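# Move graduated cylinder between shelved benches and stand it upright

## Task

Take the graduated cylinder from the shelved bench by the door and set it standing upright on the work surface of the shelved bench by the window. It must never touch the floor. At the end the robot must have released it and moved away, and the cylinder must stay upright on its own, not toppled or leaning; if only the robot is holding it in place, it does not count.

## Robot and tools

Robot: a Rainbow Robotics RB-Y1. It has a two-wheel drive base with two rear casters (0.66 m long, 0.58 m wide, front edge 0.10 m ahead of the drive axle), a torso whose lower leg folds, a head with a camera, and two 7-joint arms, each with a parallel gripper and a wrist camera. A loose object may occasionally get nudged by an outside push.

Frames: the base frame has its origin on the floor midway between the drive wheels, x forward, y to the left, z up. The chest, left_hand and right_hand poses in the state are reported in this frame. A hand point lies midway between its finger pads; the fingers point along its -z and close along its x. Printed hand positions can be off, more so at long reach. The odometry frame is the base frame as it was when the scene began. base_odometry counts wheel turns only, so wheel slip shows up as travel. Heading runs from -3.142 to 3.142, positive to the left.

execute_actions(actions, cameras): actions is a list holding one action, or empty to just get state and images. An action may contain:
- base: exactly one of translate_m (a relative drive straight ahead in metres, forward positive, -3 to 3) or rotate_rad (a relative turn in place in radians, left/counter-clockwise positive, -3.2 to 3.2). The base cannot go sideways.
- joints: a dict of absolute joint targets by name (radians, grippers in metres). Torso: torso_squat_rad 0 to 1.2 (bigger lowers the chest), torso_shift_rad -0.3 to 0.6 (hips forward), torso_pitch_rad -0.2 to 1.4 (lean forward), torso_yaw_rad -1.5 to 1.5 (left positive). Arms, left_ then right_: shoulder_pitch_rad -2.356 to 2.356 (0 hangs, negative raises the arm forward); shoulder_roll_rad left 0 to 3.141, right -3.141 to 0 (away from the body); shoulder_yaw_rad -2.094 to 2.094; elbow_rad -2.617 to 0.01 (negative bends); forearm_roll_rad -3.141 to 3.141; wrist_pitch_rad -1.57 to 1.919 (negative tips hand forward); hand_roll_rad -2.705 to 2.705; gripper_m 0 to 0.1 (pad gap). Signs of yaw and rolls are the same on both arms. Head: head_pan_rad -0.523 to 0.523 (left positive), head_tilt_rad -0.35 to 1.57 (down positive). Joints count as reached within ±0.02 (grippers ±0.004).
- speeds: optional caps for this action, translate_m 0.05 to 0.4 m/s, rotate_rad 0.1 to 1.509 rad/s (defaults are the maxima). A base move needing over 8.667 s is refused.
- min_time_s: 0.1 to 8, a floor on how long each arm and head motion takes.
All parts of an action start together. No action exceeds 15 s. Joints or base left out may keep pushing toward earlier targets. Unknown keys or out-of-range values make the whole call rejected with no motion. cameras: a list from head_camera, left_wrist_camera, right_wrist_camera, all; omitted or null gives all, [] gives none. The pictures line lists the order of returned images.

Torso combined limits: squat+shift <= 1.52; squat-shift+pitch <= 1.57; shift+0.5 pitch-0.4 squat <= 0.7; shift+0.3 pitch-0.5 squat <= 0.39. Breaking one leaves the torso short with off_target.

wait(seconds 0 to 10): no new command; returns state and images. zoom_image(camera, region [x0,y0,x1,y1] pixels, max 504x504) magnifies that camera's latest full image. read_manual(section) gives only licence texts. finished_scene(scene) ends the scene for good and reports success; reply with no tool call also ends everything.

Result lines: base_status and joint_status tell how each motion ended. done (for the base, wheels turned the full amount even if slipping); off_target (stopped short, may still push); limit_stop_at_<name> (built-in limit); contact_stop (torso or arm hit something pushing back hard); time_out (took over 1.5x expected, torso 2.5x, plus 1 s, max 14 s); stopped_with_arm (torso halted because an arm contact-stopped); limit_stop_at_own_body (guard stopped an arm or torso just before hitting the robot's body; move them apart). A contact_stop or time_out in one group (torso joints, left arm joints, right arm joints) halts the whole group, which then holds in place. "joint command not followed" with a cause line means an arm's targets were withheld by the self/other-arm collision check (grippers still obey); those may be retried later. on_its_own shows what this call did not command; "held at" is a target, not the position. After any stop, first back off in a separate action, arms before torso. Special case: if both hands hold one object and the torso contact-stops instantly with nothing in the way, resend all arm joints at their current values, then the torso command. MOTOR HOT warns near 65 °C; at 80 °C an OVER-TEMPERATURE FAULT brakes the arm (limit_stop_at_motor_heat); resend targets afterwards. A TORQUE FAULT (contact torque at a joint's load limit, e.g. elbow 32.7, wrist 22.7, shoulder 63.7 N m, load included) freezes the robot 10 s.

Gripping: to hold, command a gap at least 0.005 m narrower than the object; off_target is then normal. Each arm carries up to 3 kg; heavy loads far forward can tip the robot.

Avoid: driving into furniture (the base does not stop; the bent leg may stick out front and the torso can slide the robot back unseen); arms striking or pressing each other, including grippers; dropping, slamming or shoving things; the cylinder touching the floor or ending tilted. The robot holds its last command while you think. Cameras have calibrated intrinsics and extrinsics listed per camera (head 896x504, wrists 644x364) with small errors, larger for wrist cameras at long reach.

Each tool is called after "Request:" in YAML: its name, and indented under it one key for each argument.

## Session

Request:
execute_actions:
  actions: []

Scene clock: 0.00 s.
base_odometry: x=+0.000 y=+0.000 heading=+0.000 (m, m, rad; odometry frame)
base_status: not commanded
joint_positions: torso_squat_rad=+0.350 torso_shift_rad=-0.001 torso_pitch_rad=+0.000 torso_yaw_rad=-0.001 left_shoulder_pitch_rad=+0.007 left_shoulder_roll_rad=+0.033 left_shoulder_yaw_rad=-0.054 left_elbow_rad=-0.121 left_forearm_roll_rad=+0.013 left_wrist_pitch_rad=-0.026 left_hand_roll_rad=-0.022 left_gripper_m=+0.100 right_shoulder_pitch_rad=+0.020 right_shoulder_roll_rad=-0.036 right_shoulder_yaw_rad=-0.025 right_elbow_rad=-0.219 right_forearm_roll_rad=+0.025 right_wrist_pitch_rad=+0.029 right_hand_roll_rad=+0.020 right_gripper_m=+0.099 head_pan_rad=+0.000 head_tilt_rad=+0.401
joint_status: not commanded
chest: x=-0.2285 y=+0.0008 z=+1.2475 quat_wxyz=(+1.000, -0.001, +0.000, +0.000) (m; base frame)
left_hand: x=-0.1684 y=+0.2416 z=+0.5651 quat_wxyz=(+0.997, +0.014, -0.070, -0.032) (m; base frame)
right_hand: x=-0.1432 y=-0.2510 z=+0.5677 quat_wxyz=(+0.996, -0.023, -0.085, +0.008) (m; base frame)
pictures: head_camera, left_wrist_camera, right_wrist_camera
Images, in order (width x height): head_camera 896x504, left_wrist_camera 644x364, right_wrist_camera 644x364.

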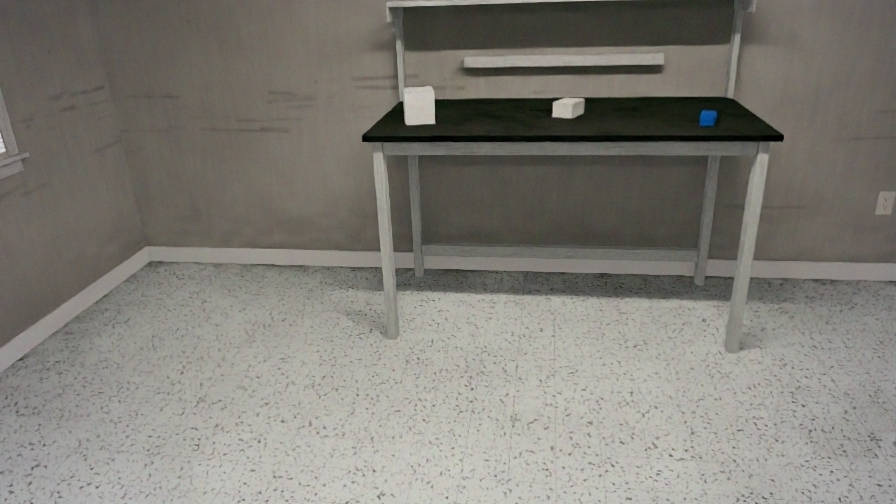

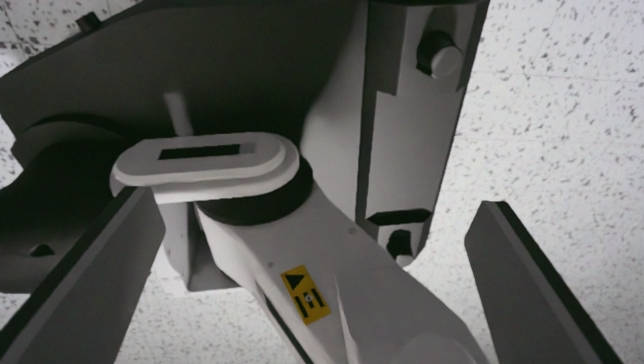

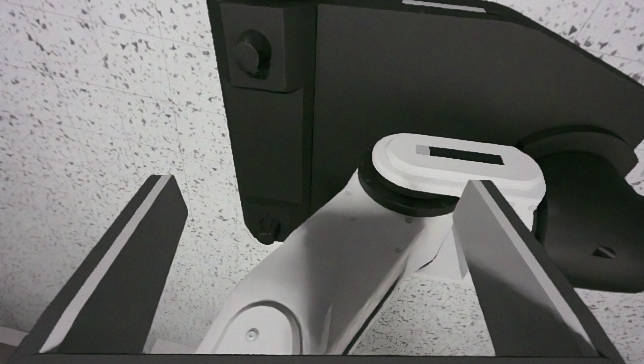

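Request:
execute_actions:
  actions:
    - {"base":{"rotate_rad":-1.1},"joints":{"head_tilt_rad":0.2,"head_pan_rad":-0.3}}
  cameras: ["head_camera"]

Request:
execute_actions:
  actions:
    - {"base":{"rotate_rad":-1.3}}
  cameras: ["head_camera"]

Scene clock: 5.70 s.
base_odometry: x=+0.000 y=+0.000 heading=-1.100 (m, m, rad; odometry frame)
base_status: done
joint_positions: torso_squat_rad=+0.350 torso_shift_rad=-0.001 torso_pitch_rad=+0.000 torso_yaw_rad=-0.001 left_shoulder_pitch_rad=+0.007 left_shoulder_roll_rad=+0.033 left_shoulder_yaw_rad=-0.054 left_elbow_rad=-0.121 left_forearm_roll_rad=+0.013 left_wrist_pitch_rad=-0.026 left_hand_roll_rad=-0.022 left_gripper_m=+0.100 right_shoulder_pitch_rad=+0.020 right_shoulder_roll_rad=-0.036 right_shoulder_yaw_rad=-0.025 right_elbow_rad=-0.219 right_forearm_roll_rad=+0.025 right_wrist_pitch_rad=+0.029 right_hand_roll_rad=+0.020 right_gripper_m=+0.099 head_pan_rad=-0.300 head_tilt_rad=+0.200
joint_status: all done
chest: x=-0.2285 y=+0.0008 z=+1.2475 quat_wxyz=(+1.000, -0.001, +0.000, +0.000) (m; base frame)
left_hand: x=-0.1684 y=+0.2416 z=+0.5651 quat_wxyz=(+0.997, +0.014, -0.070, -0.032) (m; base frame)
right_hand: x=-0.1432 y=-0.2510 z=+0.5677 quat_wxyz=(+0.996, -0.023, -0.085, +0.008) (m; base frame)
pictures: head_camera
camera_calibration (this result's frames):
head_camera: T_world_to_cam=[[-0.274782, -0.960756, -0.0379795, -0.00626917], [-0.194813, 0.0943116, -0.976296, 1.43199], [0.941564, -0.26087, -0.213083, 0.450594], [0, 0, 0, 1]] pos_world=[-0.147015, -0.0235302, 1.49382]
Images, in order (width x height): head_camera 896x504.

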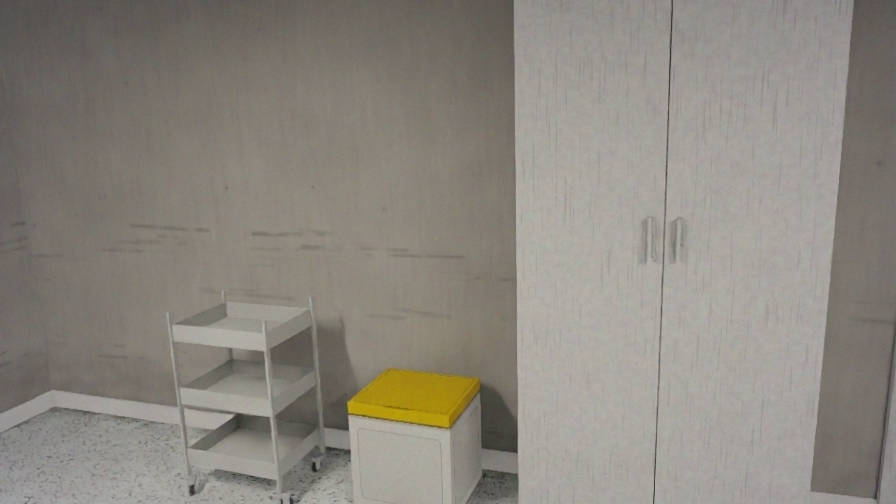

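Scene clock: 9.37 s.
base_odometry: x=+0.000 y=+0.000 heading=-2.399 (m, m, rad; odometry frame)
base_status: done
joint_positions: torso_squat_rad=+0.350 torso_shift_rad=-0.001 torso_pitch_rad=+0.000 torso_yaw_rad=-0.001 left_shoulder_pitch_rad=+0.007 left_shoulder_roll_rad=+0.033 left_shoulder_yaw_rad=-0.054 left_elbow_rad=-0.121 left_forearm_roll_rad=+0.013 left_wrist_pitch_rad=-0.026 left_hand_roll_rad=-0.022 left_gripper_m=+0.100 right_shoulder_pitch_rad=+0.020 right_shoulder_roll_rad=-0.036 right_shoulder_yaw_rad=-0.025 right_elbow_rad=-0.219 right_forearm_roll_rad=+0.025 right_wrist_pitch_rad=+0.029 right_hand_roll_rad=+0.020 right_gripper_m=+0.099 head_pan_rad=-0.300 head_tilt_rad=+0.200
joint_status: not commanded
chest: x=-0.2285 y=+0.0008 z=+1.2475 quat_wxyz=(+1.000, -0.001, +0.000, +0.000) (m; base frame)
left_hand: x=-0.1684 y=+0.2416 z=+0.5651 quat_wxyz=(+0.997, +0.014, -0.070, -0.032) (m; base frame)
right_hand: x=-0.1432 y=-0.2510 z=+0.5677 quat_wxyz=(+0.996, -0.023, -0.085, +0.008) (m; base frame)
pictures: head_camera
camera_calibration (this result's frames):
head_camera: T_world_to_cam=[[-0.274784, -0.960755, -0.0379899, -0.00626783], [-0.194813, 0.0943223, -0.976295, 1.43199], [0.941564, -0.260869, -0.213085, 0.450593], [0, 0, 0, 1]] pos_world=[-0.147015, -0.0235447, 1.49382]
Images, in order (width x height): head_camera 896x504.

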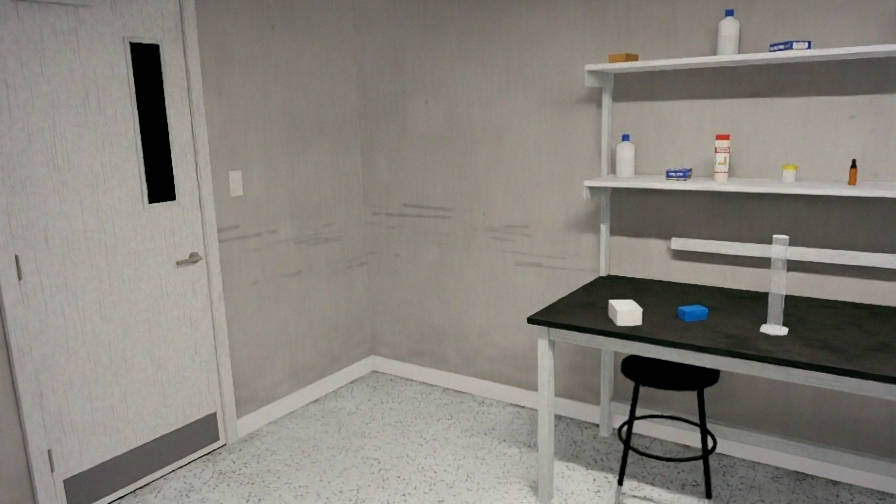

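Request:
execute_actions:
  actions:
    - {"base":{"rotate_rad":-0.939},"joints":{"head_tilt_rad":0.35,"head_pan_rad":0,"left_shoulder_pitch_rad":0,"left_shoulder_roll_rad":0.03,"left_shoulder_yaw_rad":0,"left_elbow_rad":-1.57,"left_forearm_roll_rad":0,"left_wrist_pitch_rad":0,"left_hand_roll_rad":-1.57,"torso_shift_rad":0.2}}
  cameras: []

Request:
execute_actions:
  actions:
    - {"base":{"translate_m":1.0},"joints":{"head_tilt_rad":0.6}}
  cameras: ["head_camera","left_wrist_camera"]

Scene clock: 37.13 s.
base_odometry: x=+0.000 y=+0.000 heading=+2.946 (m, m, rad; odometry frame)
base_status: done
joint_positions: torso_squat_rad=+0.350 torso_shift_rad=+0.200 torso_pitch_rad=+0.000 torso_yaw_rad=-0.001 left_shoulder_pitch_rad=+0.000 left_shoulder_roll_rad=+0.030 left_shoulder_yaw_rad=+0.000 left_elbow_rad=-1.570 left_forearm_roll_rad=+0.000 left_wrist_pitch_rad=+0.000 left_hand_roll_rad=-1.570 left_gripper_m=+0.100 right_shoulder_pitch_rad=+0.020 right_shoulder_roll_rad=-0.036 right_shoulder_yaw_rad=-0.025 right_elbow_rad=-0.219 right_forearm_roll_rad=+0.025 right_wrist_pitch_rad=+0.029 right_hand_roll_rad=+0.020 right_gripper_m=+0.099 head_pan_rad=+0.000 head_tilt_rad=+0.350
joint_status: all done
chest: x=-0.0973 y=+0.0008 z=+1.2344 quat_wxyz=(+1.000, -0.001, +0.000, +0.000) (m; base frame)
left_hand: x=+0.4204 y=+0.2292 z=+1.0068 quat_wxyz=(+0.493, +0.506, -0.493, -0.507) (m; base frame)
right_hand: x=-0.0121 y=-0.2511 z=+0.5546 quat_wxyz=(+0.996, -0.023, -0.085, +0.008) (m; base frame)
pictures: none
No camera images: the call's "cameras" was empty. Leave "cameras" out to get every camera's image.

Scene clock: 41.17 s.
base_odometry: x=-0.981 y=+0.195 heading=+2.945 (m, m, rad; odometry frame)
base_status: done
joint_positions: torso_squat_rad=+0.350 torso_shift_rad=+0.200 torso_pitch_rad=+0.000 torso_yaw_rad=-0.001 left_shoulder_pitch_rad=+0.000 left_shoulder_roll_rad=+0.030 left_shoulder_yaw_rad=+0.000 left_elbow_rad=-1.570 left_forearm_roll_rad=+0.000 left_wrist_pitch_rad=+0.000 left_hand_roll_rad=-1.570 left_gripper_m=+0.100 right_shoulder_pitch_rad=+0.020 right_shoulder_roll_rad=-0.036 right_shoulder_yaw_rad=-0.025 right_elbow_rad=-0.219 right_forearm_roll_rad=+0.025 right_wrist_pitch_rad=+0.029 right_hand_roll_rad=+0.020 right_gripper_m=+0.099 head_pan_rad=+0.000 head_tilt_rad=+0.600
joint_status: all done
chest: x=-0.0973 y=+0.0008 z=+1.2344 quat_wxyz=(+1.000, -0.001, +0.000, +0.000) (m; base frame)
left_hand: x=+0.4204 y=+0.2292 z=+1.0068 quat_wxyz=(+0.493, +0.506, -0.493, -0.507) (m; base frame)
right_hand: x=-0.0120 y=-0.2511 z=+0.5546 quat_wxyz=(+0.996, -0.023, -0.085, +0.008) (m; base frame)
pictures: head_camera, left_wrist_camera
camera_calibration (this result's frames):
head_camera: T_world_to_cam=[[0.00428291, -0.999047, -0.0434353, 0.0581468], [-0.577734, 0.032981, -0.815558, 1.18542], [0.816214, 0.028587, -0.577042, 0.836551], [0, 0, 0, 1]] pos_world=[0.00180102, -0.00491929, 1.45203]
left_wrist_camera: T_world_to_cam=[[0.019382, -0.999812, -0.000333275, 0.220899], [-0.674871, -0.0128368, -0.737824, 1.05916], [0.737681, 0.0145254, -0.674993, 0.452515], [0, 0, 0, 1]] pos_world=[0.376703, 0.22788, 1.08699]
Images, in order (width x height): head_camera 896x504, left_wrist_camera 644x364.

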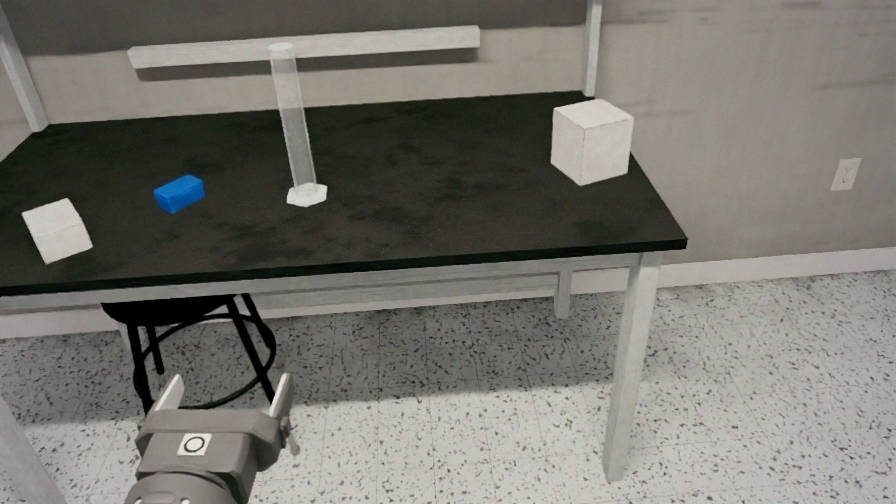

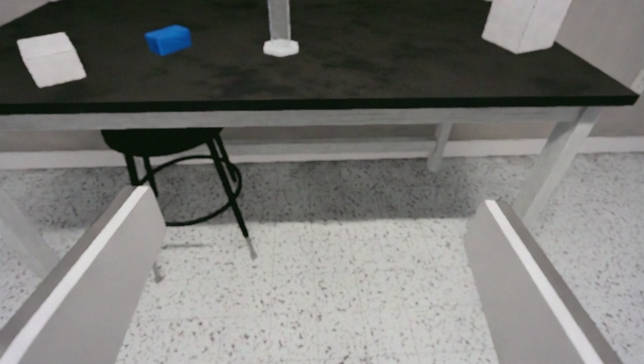

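Request:
execute_actions:
  actions:
    - {"base":{"rotate_rad":0.087},"joints":{"torso_squat_rad":0.655,"head_tilt_rad":0.75}}
  cameras: []

Request:
execute_actions:
  actions:
    - {"base":{"translate_m":0.55}}
  cameras: ["head_camera","left_wrist_camera"]

Scene clock: 54.80 s.
base_odometry: x=-0.981 y=+0.195 heading=+3.031 (m, m, rad; odometry frame)
base_status: done
joint_positions: torso_squat_rad=+0.655 torso_shift_rad=+0.200 torso_pitch_rad=+0.000 torso_yaw_rad=-0.001 left_shoulder_pitch_rad=+0.000 left_shoulder_roll_rad=+0.030 left_shoulder_yaw_rad=+0.000 left_elbow_rad=-1.570 left_forearm_roll_rad=+0.000 left_wrist_pitch_rad=+0.000 left_hand_roll_rad=-1.570 left_gripper_m=+0.100 right_shoulder_pitch_rad=+0.020 right_shoulder_roll_rad=-0.036 right_shoulder_yaw_rad=-0.025 right_elbow_rad=-0.219 right_forearm_roll_rad=+0.025 right_wrist_pitch_rad=+0.029 right_hand_roll_rad=+0.020 right_gripper_m=+0.099 head_pan_rad=+0.000 head_tilt_rad=+0.750
joint_status: all done
chest: x=-0.1178 y=+0.0007 z=+1.1340 quat_wxyz=(+1.000, -0.001, +0.000, +0.000) (m; base frame)
left_hand: x=+0.4000 y=+0.2292 z=+0.9065 quat_wxyz=(+0.493, +0.506, -0.493, -0.507) (m; base frame)
right_hand: x=-0.0323 y=-0.2511 z=+0.4543 quat_wxyz=(+0.996, -0.023, -0.085, +0.008) (m; base frame)
pictures: none
No camera images: the call's "cameras" was empty. Leave "cameras" out to get every camera's image.

Scene clock: 57.60 s.
base_odometry: x=-1.528 y=+0.256 heading=+3.032 (m, m, rad; odometry frame)
base_status: done
joint_positions: torso_squat_rad=+0.655 torso_shift_rad=+0.200 torso_pitch_rad=+0.000 torso_yaw_rad=-0.001 left_shoulder_pitch_rad=+0.000 left_shoulder_roll_rad=+0.030 left_shoulder_yaw_rad=+0.000 left_elbow_rad=-1.570 left_forearm_roll_rad=+0.000 left_wrist_pitch_rad=+0.000 left_hand_roll_rad=-1.570 left_gripper_m=+0.100 right_shoulder_pitch_rad=+0.020 right_shoulder_roll_rad=-0.036 right_shoulder_yaw_rad=-0.025 right_elbow_rad=-0.219 right_forearm_roll_rad=+0.025 right_wrist_pitch_rad=+0.029 right_hand_roll_rad=+0.020 right_gripper_m=+0.099 head_pan_rad=+0.000 head_tilt_rad=+0.750
joint_status: not commanded
chest: x=-0.1177 y=+0.0007 z=+1.1340 quat_wxyz=(+1.000, -0.001, +0.000, +0.000) (m; base frame)
left_hand: x=+0.4001 y=+0.2291 z=+0.9064 quat_wxyz=(+0.493, +0.506, -0.493, -0.507) (m; base frame)
right_hand: x=-0.0324 y=-0.2511 z=+0.4542 quat_wxyz=(+0.996, -0.023, -0.085, +0.008) (m; base frame)
pictures: head_camera, left_wrist_camera
camera_calibration (this result's frames):
head_camera: T_world_to_cam=[[-0.00248185, -0.999042, -0.0436965, 0.0535183], [-0.693118, 0.0332161, -0.720058, 0.953345], [0.72082, 0.0284998, -0.692537, 0.940195], [0, 0, 0, 1]] pos_world=[-0.0167973, -0.00499466, 1.33992]
left_wrist_camera: T_world_to_cam=[[0.0194232, -0.999811, -0.000337973, 0.221213], [-0.674869, -0.0128612, -0.737825, 0.971369], [0.737681, 0.014559, -0.674992, 0.399766], [0, 0, 0, 1]] pos_world=[0.356351, 0.227844, 0.986614]
Images, in order (width x height): head_camera 896x504, left_wrist_camera 644x364.

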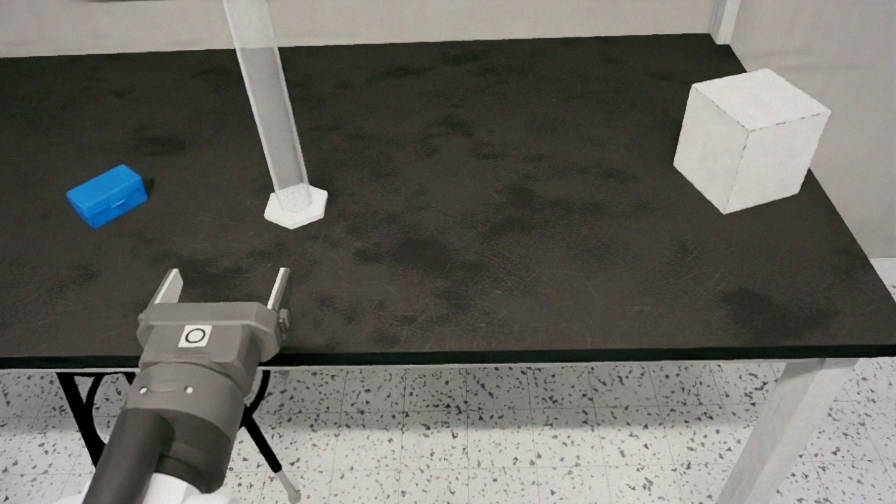

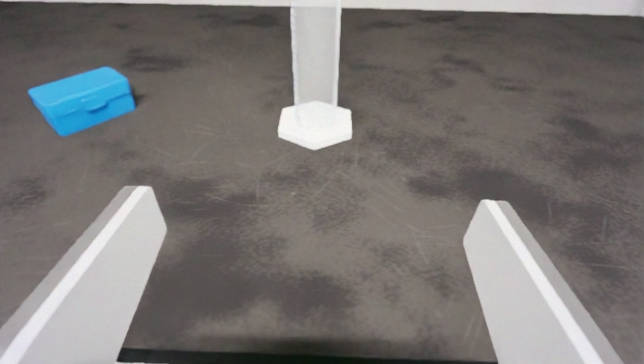

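Request:
execute_actions:
  actions:
    - {"base":{"translate_m":0.235},"joints":{"torso_shift_rad":0.32},"speeds":{"translate_m":0.2}}
  cameras: ["head_camera","left_wrist_camera"]

Scene clock: 66.53 s.
base_odometry: x=-1.762 y=+0.281 heading=+3.032 (m, m, rad; odometry frame)
base_status: done
joint_positions: torso_squat_rad=+0.655 torso_shift_rad=+0.320 torso_pitch_rad=+0.000 torso_yaw_rad=-0.001 left_shoulder_pitch_rad=+0.000 left_shoulder_roll_rad=+0.030 left_shoulder_yaw_rad=+0.000 left_elbow_rad=-1.570 left_forearm_roll_rad=+0.000 left_wrist_pitch_rad=+0.000 left_hand_roll_rad=-1.570 left_gripper_m=+0.100 right_shoulder_pitch_rad=+0.020 right_shoulder_roll_rad=-0.036 right_shoulder_yaw_rad=-0.025 right_elbow_rad=-0.219 right_forearm_roll_rad=+0.025 right_wrist_pitch_rad=+0.029 right_hand_roll_rad=+0.020 right_gripper_m=+0.099 head_pan_rad=+0.000 head_tilt_rad=+0.750
joint_status: all done
chest: x=-0.0533 y=+0.0007 z=+1.1169 quat_wxyz=(+1.000, -0.001, +0.000, +0.000) (m; base frame)
left_hand: x=+0.4644 y=+0.2291 z=+0.8892 quat_wxyz=(+0.493, +0.506, -0.493, -0.507) (m; base frame)
right_hand: x=+0.0319 y=-0.2511 z=+0.4371 quat_wxyz=(+0.996, -0.023, -0.085, +0.008) (m; base frame)
pictures: head_camera, left_wrist_camera
camera_calibration (this result's frames):
head_camera: T_world_to_cam=[[-0.00248461, -0.999042, -0.0436964, 0.052921], [-0.693158, 0.0332163, -0.72002, 0.985567], [0.720781, 0.0284995, -0.692576, 0.882009], [0, 0, 0, 1]] pos_world=[0.0475498, -0.00500344, 1.3228]
left_wrist_camera: T_world_to_cam=[[0.0194286, -0.999811, -0.000339058, 0.219951], [-0.674923, -0.0128651, -0.737776, 1.0021], [0.737633, 0.0145628, -0.675045, 0.34081], [0, 0, 0, 1]] pos_world=[0.420674, 0.227838, 0.969463]
Images, in order (width x height): head_camera 896x504, left_wrist_camera 644x364.

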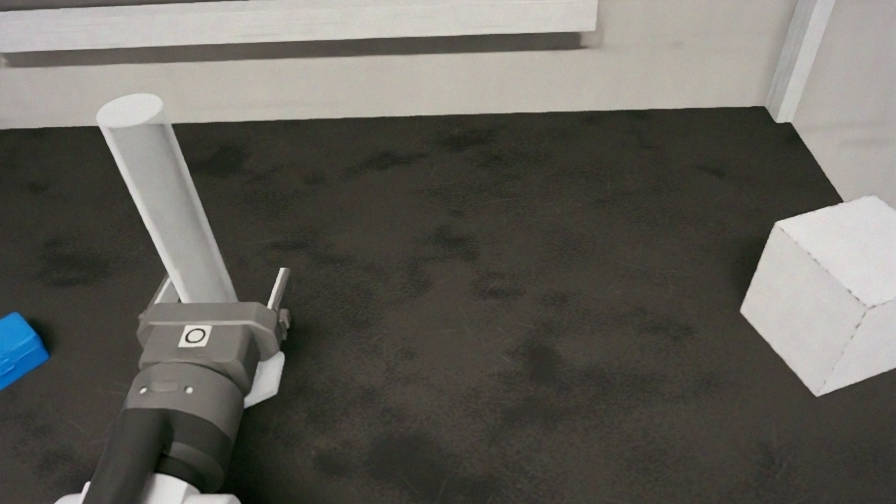

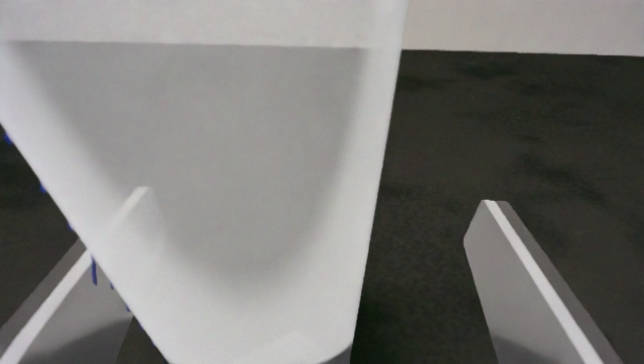

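Request:
execute_actions:
  actions:
    - {"joints":{"left_gripper_m":0.035},"min_time_s":1.5}
  cameras: ["head_camera","left_wrist_camera"]

action 0: "min_time_s" has no arm or head joint beside it: it slows only arm and head motions. Command such a joint too, or leave it out

Request:
execute_actions:
  actions:
    - {"joints":{"left_gripper_m":0.035}}
  cameras: ["head_camera","left_wrist_camera"]

Scene clock: 73.07 s.
base_odometry: x=-1.762 y=+0.281 heading=+3.032 (m, m, rad; odometry frame)
base_status: not commanded
joint_positions: torso_squat_rad=+0.655 torso_shift_rad=+0.320 torso_pitch_rad=+0.000 torso_yaw_rad=-0.001 left_shoulder_pitch_rad=+0.000 left_shoulder_roll_rad=+0.030 left_shoulder_yaw_rad=+0.000 left_elbow_rad=-1.570 left_forearm_roll_rad=+0.000 left_wrist_pitch_rad=+0.000 left_hand_roll_rad=-1.570 left_gripper_m=+0.044 right_shoulder_pitch_rad=+0.020 right_shoulder_roll_rad=-0.036 right_shoulder_yaw_rad=-0.025 right_elbow_rad=-0.219 right_forearm_roll_rad=+0.025 right_wrist_pitch_rad=+0.029 right_hand_roll_rad=+0.020 right_gripper_m=+0.099 head_pan_rad=+0.000 head_tilt_rad=+0.750
joint_status: left_gripper_m off_target (ended at +0.044, target +0.035)
chest: x=-0.0533 y=+0.0007 z=+1.1169 quat_wxyz=(+1.000, -0.001, +0.000, +0.000) (m; base frame)
left_hand: x=+0.4644 y=+0.2291 z=+0.8892 quat_wxyz=(+0.493, +0.506, -0.493, -0.507) (m; base frame)
right_hand: x=+0.0319 y=-0.2511 z=+0.4371 quat_wxyz=(+0.996, -0.023, -0.085, +0.008) (m; base frame)
pictures: head_camera, left_wrist_camera
camera_calibration (this result's frames):
head_camera: T_world_to_cam=[[-0.00248403, -0.999042, -0.0436959, 0.0529207], [-0.693158, 0.0332156, -0.72002, 0.985567], [0.720781, 0.0284996, -0.692576, 0.882009], [0, 0, 0, 1]] pos_world=[0.0475497, -0.0050031, 1.3228]
left_wrist_camera: T_world_to_cam=[[0.0194303, -0.999811, -0.000339012, 0.219951], [-0.674923, -0.0128662, -0.737776, 1.0021], [0.737633, 0.014564, -0.675045, 0.34081], [0, 0, 0, 1]] pos_world=[0.420674, 0.227839, 0.969463]
Images, in order (width x height): head_camera 896x504, left_wrist_camera 644x364.

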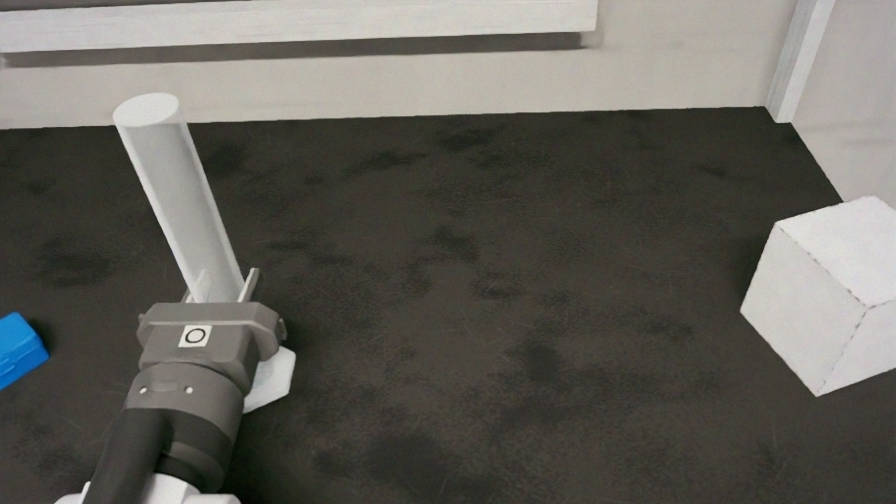

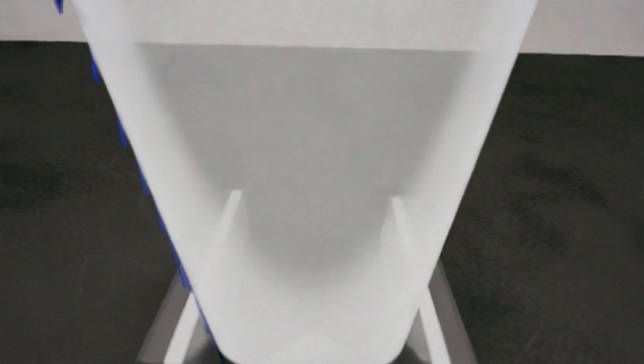

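Request:
execute_actions:
  actions:
    - {"joints":{"torso_squat_rad":0.4,"torso_shift_rad":0.28}}
  cameras: []

Request:
execute_actions:
  actions:
    - {"base":{"translate_m":-0.5},"joints":{"torso_squat_rad":0.0,"torso_shift_rad":0.0,"head_tilt_rad":0.45}}
  cameras: ["head_camera"]

Scene clock: 80.50 s.
base_odometry: x=-1.761 y=+0.281 heading=+3.032 (m, m, rad; odometry frame)
base_status: not commanded
joint_positions: torso_squat_rad=+0.400 torso_shift_rad=+0.280 torso_pitch_rad=+0.000 torso_yaw_rad=-0.001 left_shoulder_pitch_rad=+0.000 left_shoulder_roll_rad=+0.030 left_shoulder_yaw_rad=+0.000 left_elbow_rad=-1.570 left_forearm_roll_rad=+0.000 left_wrist_pitch_rad=+0.000 left_hand_roll_rad=-1.570 left_gripper_m=+0.044 right_shoulder_pitch_rad=+0.020 right_shoulder_roll_rad=-0.036 right_shoulder_yaw_rad=-0.025 right_elbow_rad=-0.219 right_forearm_roll_rad=+0.025 right_wrist_pitch_rad=+0.029 right_hand_roll_rad=+0.020 right_gripper_m=+0.099 head_pan_rad=+0.000 head_tilt_rad=+0.750
joint_status: all done
chest: x=-0.0498 y=+0.0008 z=+1.2095 quat_wxyz=(+1.000, -0.001, +0.000, +0.000) (m; base frame)
left_hand: x=+0.4679 y=+0.2292 z=+0.9818 quat_wxyz=(+0.493, +0.506, -0.493, -0.507) (m; base frame)
right_hand: x=+0.0355 y=-0.2511 z=+0.5298 quat_wxyz=(+0.996, -0.023, -0.085, +0.008) (m; base frame)
pictures: none
No camera images: the call's "cameras" was empty. Leave "cameras" out to get every camera's image.

Scene clock: 83.33 s.
base_odometry: x=-1.264 y=+0.227 heading=+3.034 (m, m, rad; odometry frame)
base_status: done
joint_positions: torso_squat_rad=+0.000 torso_shift_rad=+0.000 torso_pitch_rad=+0.000 torso_yaw_rad=-0.001 left_shoulder_pitch_rad=+0.000 left_shoulder_roll_rad=+0.030 left_shoulder_yaw_rad=+0.000 left_elbow_rad=-1.570 left_forearm_roll_rad=+0.000 left_wrist_pitch_rad=+0.000 left_hand_roll_rad=-1.570 left_gripper_m=+0.044 right_shoulder_pitch_rad=+0.020 right_shoulder_roll_rad=-0.036 right_shoulder_yaw_rad=-0.025 right_elbow_rad=-0.219 right_forearm_roll_rad=+0.025 right_wrist_pitch_rad=+0.029 right_hand_roll_rad=+0.020 right_gripper_m=+0.099 head_pan_rad=+0.000 head_tilt_rad=+0.450
joint_status: all done
chest: x=-0.2281 y=+0.0008 z=+1.2899 quat_wxyz=(+1.000, -0.001, +0.000, +0.000) (m; base frame)
left_hand: x=+0.2895 y=+0.2293 z=+1.0622 quat_wxyz=(+0.493, +0.506, -0.493, -0.507) (m; base frame)
right_hand: x=-0.1429 y=-0.2511 z=+0.6102 quat_wxyz=(+0.996, -0.023, -0.085, +0.008) (m; base frame)
pictures: head_camera
camera_calibration (this result's frames):
head_camera: T_world_to_cam=[[0.0109421, -0.99905, -0.0421713, 0.0606348], [-0.449208, 0.0327675, -0.892826, 1.29674], [0.89336, 0.0287131, -0.448423, 0.799678], [0, 0, 0, 1]] pos_world=[-0.132557, -0.00487511, 1.51892]
Images, in order (width x height): head_camera 896x504.

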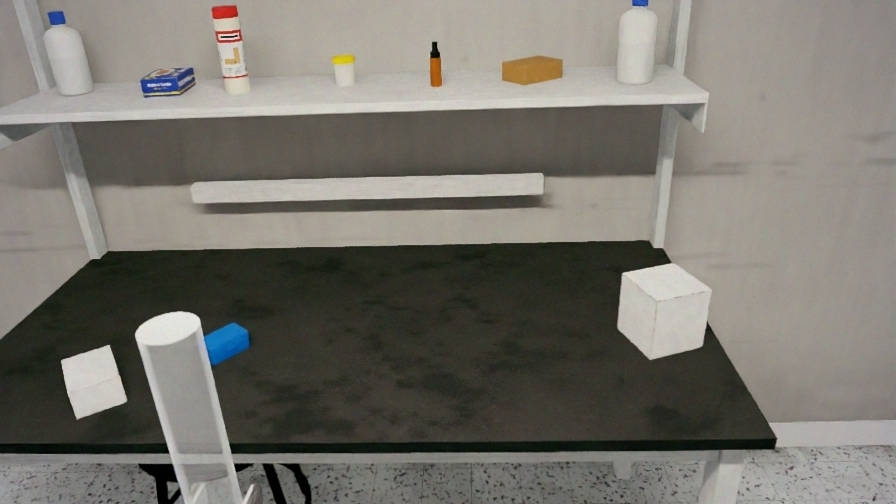

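Request:
execute_actions:
  actions:
    - {"base":{"rotate_rad":3.129},"speeds":{"rotate_rad":1.0}}
  cameras: ["head_camera"]

Request:
execute_actions:
  actions:
    - {"base":{"translate_m":2.3},"joints":{"head_tilt_rad":0.5}}
  cameras: ["head_camera"]

Scene clock: 94.83 s.
base_odometry: x=-1.264 y=+0.227 heading=-0.121 (m, m, rad; odometry frame)
base_status: done
joint_positions: torso_squat_rad=+0.000 torso_shift_rad=+0.000 torso_pitch_rad=+0.000 torso_yaw_rad=-0.001 left_shoulder_pitch_rad=+0.000 left_shoulder_roll_rad=+0.030 left_shoulder_yaw_rad=+0.000 left_elbow_rad=-1.570 left_forearm_roll_rad=+0.000 left_wrist_pitch_rad=+0.000 left_hand_roll_rad=-1.570 left_gripper_m=+0.044 right_shoulder_pitch_rad=+0.020 right_shoulder_roll_rad=-0.036 right_shoulder_yaw_rad=-0.025 right_elbow_rad=-0.219 right_forearm_roll_rad=+0.025 right_wrist_pitch_rad=+0.029 right_hand_roll_rad=+0.020 right_gripper_m=+0.099 head_pan_rad=+0.000 head_tilt_rad=+0.450
joint_status: not commanded
chest: x=-0.2281 y=+0.0008 z=+1.2899 quat_wxyz=(+1.000, -0.001, +0.000, +0.000) (m; base frame)
left_hand: x=+0.2896 y=+0.2293 z=+1.0622 quat_wxyz=(+0.493, +0.506, -0.493, -0.507) (m; base frame)
right_hand: x=-0.1428 y=-0.2511 z=+0.6102 quat_wxyz=(+0.996, -0.023, -0.085, +0.008) (m; base frame)
pictures: head_camera
camera_calibration (this result's frames):
head_camera: T_world_to_cam=[[0.0109398, -0.999052, -0.0421421, 0.060612], [-0.449248, 0.0327411, -0.892807, 1.29673], [0.89334, 0.0286994, -0.448464, 0.799692], [0, 0, 0, 1]] pos_world=[-0.132508, -0.00485239, 1.51891]
Images, in order (width x height): head_camera 896x504.

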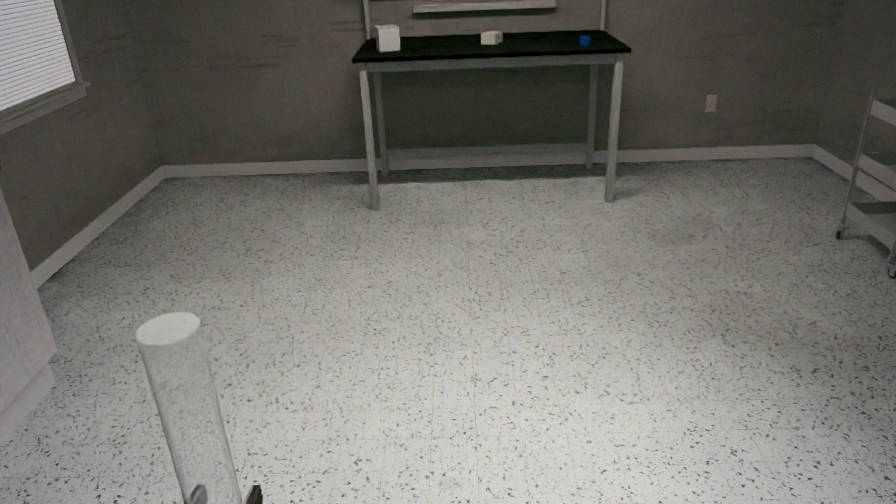

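Scene clock: 102.13 s.
base_odometry: x=+1.019 y=-0.050 heading=-0.121 (m, m, rad; odometry frame)
base_status: done
joint_positions: torso_squat_rad=+0.000 torso_shift_rad=+0.000 torso_pitch_rad=+0.000 torso_yaw_rad=-0.001 left_shoulder_pitch_rad=+0.000 left_shoulder_roll_rad=+0.030 left_shoulder_yaw_rad=+0.000 left_elbow_rad=-1.570 left_forearm_roll_rad=+0.000 left_wrist_pitch_rad=+0.000 left_hand_roll_rad=-1.570 left_gripper_m=+0.044 right_shoulder_pitch_rad=+0.020 right_shoulder_roll_rad=-0.036 right_shoulder_yaw_rad=-0.025 right_elbow_rad=-0.219 right_forearm_roll_rad=+0.025 right_wrist_pitch_rad=+0.029 right_hand_roll_rad=+0.020 right_gripper_m=+0.099 head_pan_rad=+0.000 head_tilt_rad=+0.500
joint_status: all done
chest: x=-0.2280 y=+0.0008 z=+1.2899 quat_wxyz=(+1.000, -0.001, +0.000, +0.000) (m; base frame)
left_hand: x=+0.2897 y=+0.2293 z=+1.0622 quat_wxyz=(+0.493, +0.506, -0.493, -0.507) (m; base frame)
right_hand: x=-0.1427 y=-0.2511 z=+0.6102 quat_wxyz=(+0.996, -0.023, -0.085, +0.008) (m; base frame)
pictures: head_camera
camera_calibration (this result's frames):
head_camera: T_world_to_cam=[[0.00873943, -0.999051, -0.0426758, 0.0609522], [-0.493422, 0.0328115, -0.869171, 1.25248], [0.869746, 0.0286532, -0.492667, 0.860545], [0, 0, 0, 1]] pos_world=[-0.130987, -0.00485889, 1.51518]
Images, in order (width x height): head_camera 896x504.

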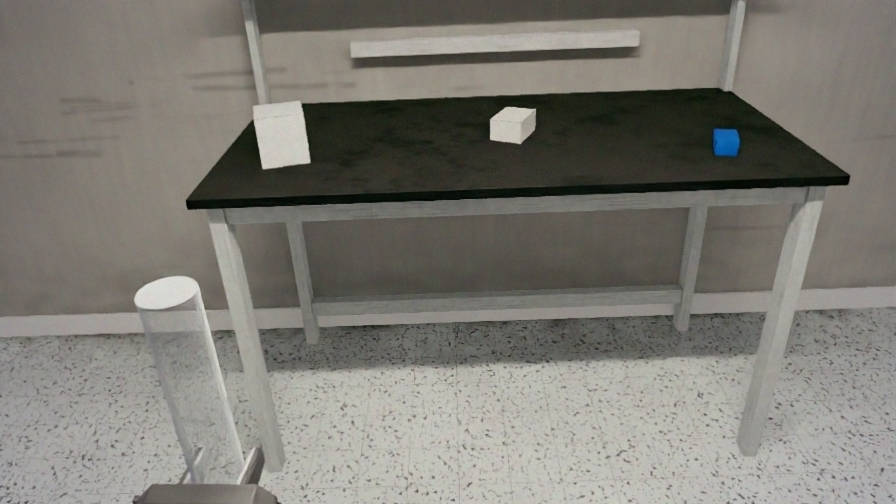

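Request:
execute_actions:
  actions:
    - {"base":{"translate_m":0.75},"joints":{"head_tilt_rad":0.8,"left_elbow_rad":-1.75,"left_wrist_pitch_rad":0.18},"min_time_s":2}
  cameras: ["head_camera","left_wrist_camera"]

Scene clock: 115.37 s.
base_odometry: x=+1.764 y=-0.140 heading=-0.120 (m, m, rad; odometry frame)
base_status: done
joint_positions: torso_squat_rad=+0.000 torso_shift_rad=+0.000 torso_pitch_rad=+0.000 torso_yaw_rad=-0.001 left_shoulder_pitch_rad=+0.000 left_shoulder_roll_rad=+0.030 left_shoulder_yaw_rad=+0.000 left_elbow_rad=-1.750 left_forearm_roll_rad=+0.000 left_wrist_pitch_rad=+0.180 left_hand_roll_rad=-1.570 left_gripper_m=+0.044 right_shoulder_pitch_rad=+0.020 right_shoulder_roll_rad=-0.036 right_shoulder_yaw_rad=-0.025 right_elbow_rad=-0.219 right_forearm_roll_rad=+0.025 right_wrist_pitch_rad=+0.029 right_hand_roll_rad=+0.020 right_gripper_m=+0.099 head_pan_rad=+0.000 head_tilt_rad=+0.800
joint_status: all done
chest: x=-0.2280 y=+0.0008 z=+1.2899 quat_wxyz=(+1.000, -0.001, +0.000, +0.000) (m; base frame)
left_hand: x=+0.2912 y=+0.2279 z=+1.1084 quat_wxyz=(+0.493, +0.506, -0.493, -0.507) (m; base frame)
right_hand: x=-0.1427 y=-0.2511 z=+0.6102 quat_wxyz=(+0.996, -0.023, -0.085, +0.008) (m; base frame)
pictures: head_camera, left_wrist_camera
camera_calibration (this result's frames):
head_camera: T_world_to_cam=[[-0.00473531, -0.999041, -0.0435252, 0.0594425], [-0.728236, 0.0332741, -0.684519, 0.928989], [0.68531, 0.0284552, -0.727695, 1.17275], [0, 0, 0, 1]] pos_world=[-0.126891, -0.00489656, 1.4919]
left_wrist_camera: T_world_to_cam=[[0.019489, -0.99981, -0.000351939, 0.222193], [-0.675187, -0.0129016, -0.737534, 1.04673], [0.737389, 0.0146114, -0.67531, 0.616885], [0, 0, 0, 1]] pos_world=[0.247522, 0.226642, 1.18866]
Images, in order (width x height): head_camera 896x504, left_wrist_camera 644x364.

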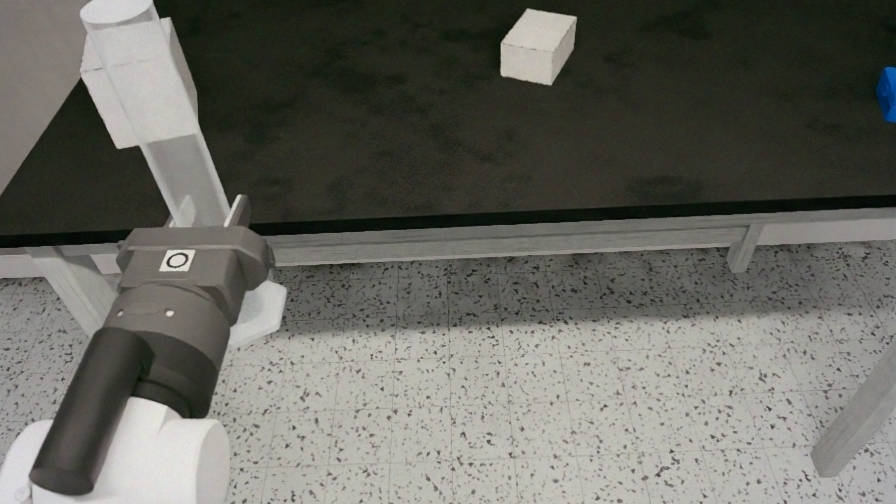

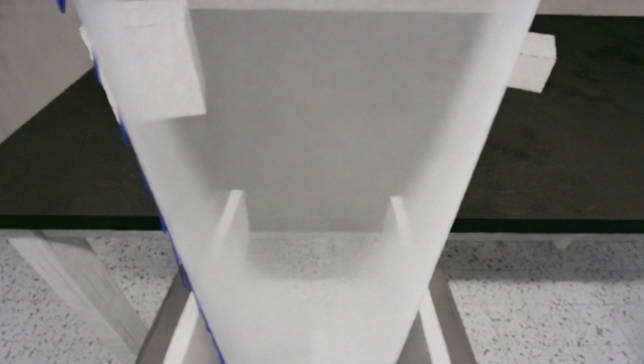

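Request:
execute_actions:
  actions:
    - {"base":{"translate_m":0.37},"speeds":{"translate_m":0.25}}
  cameras: ["head_camera"]

Request:
execute_actions:
  actions:
    - {"joints":{"torso_squat_rad":0.4}}
  cameras: ["head_camera","left_wrist_camera"]

Scene clock: 122.13 s.
base_odometry: x=+2.131 y=-0.184 heading=-0.120 (m, m, rad; odometry frame)
base_status: done
joint_positions: torso_squat_rad=+0.000 torso_shift_rad=+0.000 torso_pitch_rad=+0.000 torso_yaw_rad=-0.001 left_shoulder_pitch_rad=+0.000 left_shoulder_roll_rad=+0.030 left_shoulder_yaw_rad=+0.000 left_elbow_rad=-1.750 left_forearm_roll_rad=+0.000 left_wrist_pitch_rad=+0.180 left_hand_roll_rad=-1.570 left_gripper_m=+0.044 right_shoulder_pitch_rad=+0.020 right_shoulder_roll_rad=-0.036 right_shoulder_yaw_rad=-0.025 right_elbow_rad=-0.219 right_forearm_roll_rad=+0.025 right_wrist_pitch_rad=+0.029 right_hand_roll_rad=+0.020 right_gripper_m=+0.099 head_pan_rad=+0.000 head_tilt_rad=+0.800
joint_status: not commanded
chest: x=-0.2279 y=+0.0008 z=+1.2899 quat_wxyz=(+1.000, -0.001, +0.000, +0.000) (m; base frame)
left_hand: x=+0.2912 y=+0.2280 z=+1.1084 quat_wxyz=(+0.493, +0.506, -0.493, -0.507) (m; base frame)
right_hand: x=-0.1427 y=-0.2511 z=+0.6102 quat_wxyz=(+0.996, -0.023, -0.085, +0.008) (m; base frame)
pictures: head_camera
camera_calibration (this result's frames):
head_camera: T_world_to_cam=[[-0.00473746, -0.999041, -0.043525, 0.0594419], [-0.728267, 0.0332743, -0.684485, 0.928969], [0.685277, 0.0284551, -0.727726, 1.17275], [0, 0, 0, 1]] pos_world=[-0.126841, -0.00489665, 1.4919]
Images, in order (width x height): head_camera 896x504.

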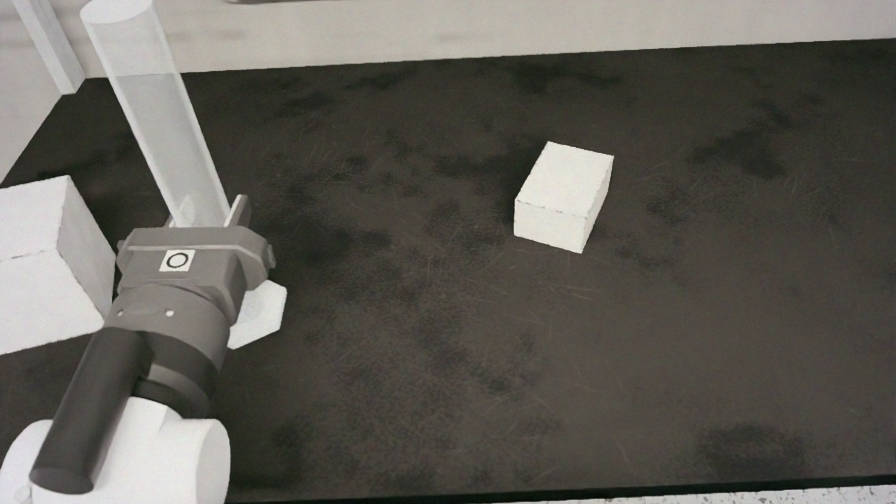

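Scene clock: 124.27 s.
base_odometry: x=+2.131 y=-0.184 heading=-0.120 (m, m, rad; odometry frame)
base_status: not commanded
joint_positions: torso_squat_rad=+0.400 torso_shift_rad=+0.000 torso_pitch_rad=+0.000 torso_yaw_rad=-0.001 left_shoulder_pitch_rad=+0.000 left_shoulder_roll_rad=+0.030 left_shoulder_yaw_rad=+0.000 left_elbow_rad=-1.750 left_forearm_roll_rad=+0.000 left_wrist_pitch_rad=+0.180 left_hand_roll_rad=-1.570 left_gripper_m=+0.044 right_shoulder_pitch_rad=+0.020 right_shoulder_roll_rad=-0.036 right_shoulder_yaw_rad=-0.025 right_elbow_rad=-0.219 right_forearm_roll_rad=+0.025 right_wrist_pitch_rad=+0.029 right_hand_roll_rad=+0.020 right_gripper_m=+0.099 head_pan_rad=+0.000 head_tilt_rad=+0.800
joint_status: all done
chest: x=-0.2281 y=+0.0008 z=+1.2347 quat_wxyz=(+1.000, -0.001, +0.000, +0.000) (m; base frame)
left_hand: x=+0.2911 y=+0.2279 z=+1.0533 quat_wxyz=(+0.493, +0.506, -0.493, -0.507) (m; base frame)
right_hand: x=-0.1426 y=-0.2511 z=+0.5549 quat_wxyz=(+0.996, -0.023, -0.085, +0.008) (m; base frame)
pictures: head_camera, left_wrist_camera
camera_calibration (this result's frames):
head_camera: T_world_to_cam=[[-0.00472575, -0.999041, -0.0435264, 0.0570119], [-0.728084, 0.0332743, -0.68468, 0.891316], [0.685471, 0.0284552, -0.727543, 1.13248], [0, 0, 0, 1]] pos_world=[-0.127061, -0.00492565, 1.43668]
left_wrist_camera: T_world_to_cam=[[0.0194954, -0.99981, -0.00034716, 0.222143], [-0.675014, -0.012906, -0.737692, 1.00613], [0.737547, 0.014616, -0.675138, 0.579493], [0, 0, 0, 1]] pos_world=[0.247419, 0.226616, 1.13353]
Images, in order (width x height): head_camera 896x504, left_wrist_camera 644x364.

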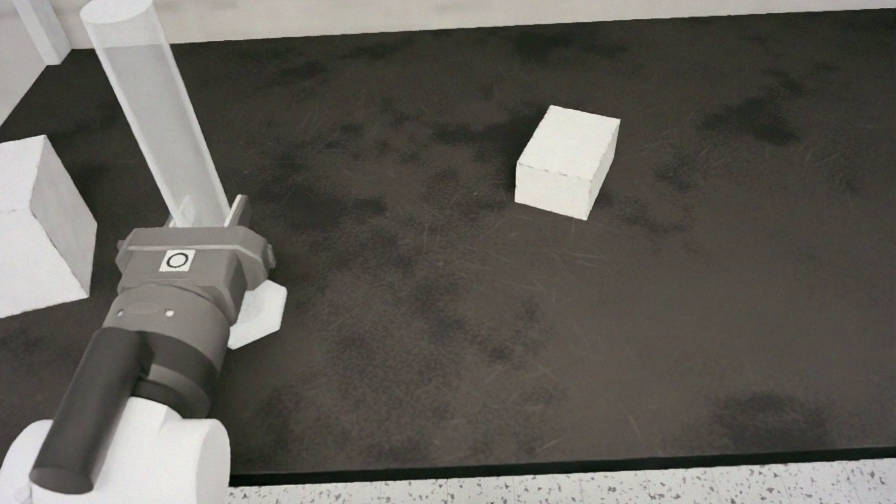

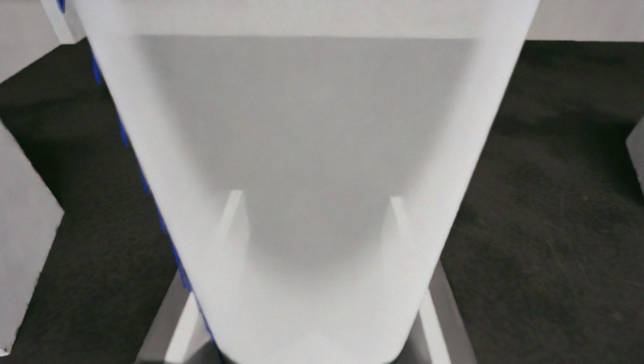

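Request:
execute_actions:
  actions:
    - {"joints":{"torso_squat_rad":0.465}}
  cameras: ["head_camera"]

Request:
zoom_image:
  camera: "head_camera"
  region: [150,220,400,400]

Scene clock: 130.60 s.
base_odometry: x=+2.131 y=-0.184 heading=-0.120 (m, m, rad; odometry frame)
base_status: not commanded
joint_positions: torso_squat_rad=+0.465 torso_shift_rad=+0.000 torso_pitch_rad=-0.001 torso_yaw_rad=-0.001 left_shoulder_pitch_rad=-0.003 left_shoulder_roll_rad=+0.030 left_shoulder_yaw_rad=+0.000 left_elbow_rad=-1.753 left_forearm_roll_rad=+0.000 left_wrist_pitch_rad=+0.178 left_hand_roll_rad=-1.570 left_gripper_m=+0.044 right_shoulder_pitch_rad=+0.020 right_shoulder_roll_rad=-0.036 right_shoulder_yaw_rad=-0.025 right_elbow_rad=-0.219 right_forearm_roll_rad=+0.025 right_wrist_pitch_rad=+0.029 right_hand_roll_rad=+0.020 right_gripper_m=+0.099 head_pan_rad=+0.000 head_tilt_rad=+0.800
joint_status: all done
chest: x=-0.2286 y=+0.0008 z=+1.2156 quat_wxyz=(+1.000, -0.001, -0.001, +0.000) (m; base frame)
left_hand: x=+0.2914 y=+0.2276 z=+1.0383 quat_wxyz=(+0.491, +0.509, -0.495, -0.505) (m; base frame)
right_hand: x=-0.1425 y=-0.2511 z=+0.5359 quat_wxyz=(+0.996, -0.023, -0.086, +0.008) (m; base frame)
pictures: head_camera
camera_calibration (this result's frames):
head_camera: T_world_to_cam=[[-0.00464929, -0.999037, -0.0436387, 0.0562889], [-0.727407, 0.0333238, -0.685396, 0.878873], [0.68619, 0.0285565, -0.726861, 1.1183], [0, 0, 0, 1]] pos_world=[-0.127803, -0.00498732, 1.41768]
Images, in order (width x height): head_camera 896x504.

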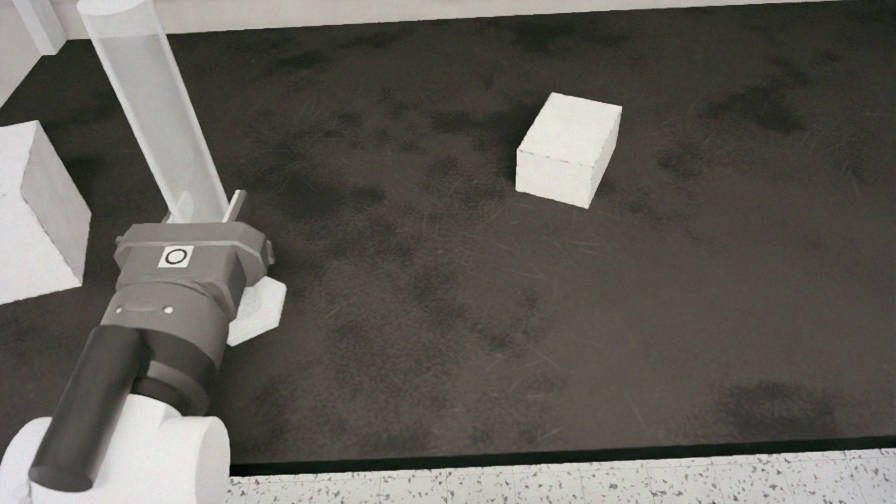

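Region (150, 220, 400, 400) of head_camera's 896x504 image, scaled by 2.016, with more detail than that image has; it fills the top 363 rows of this view, and the rest is white.

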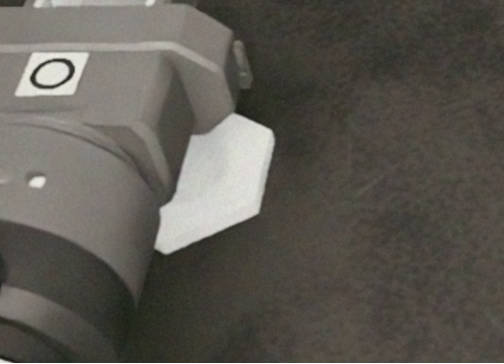

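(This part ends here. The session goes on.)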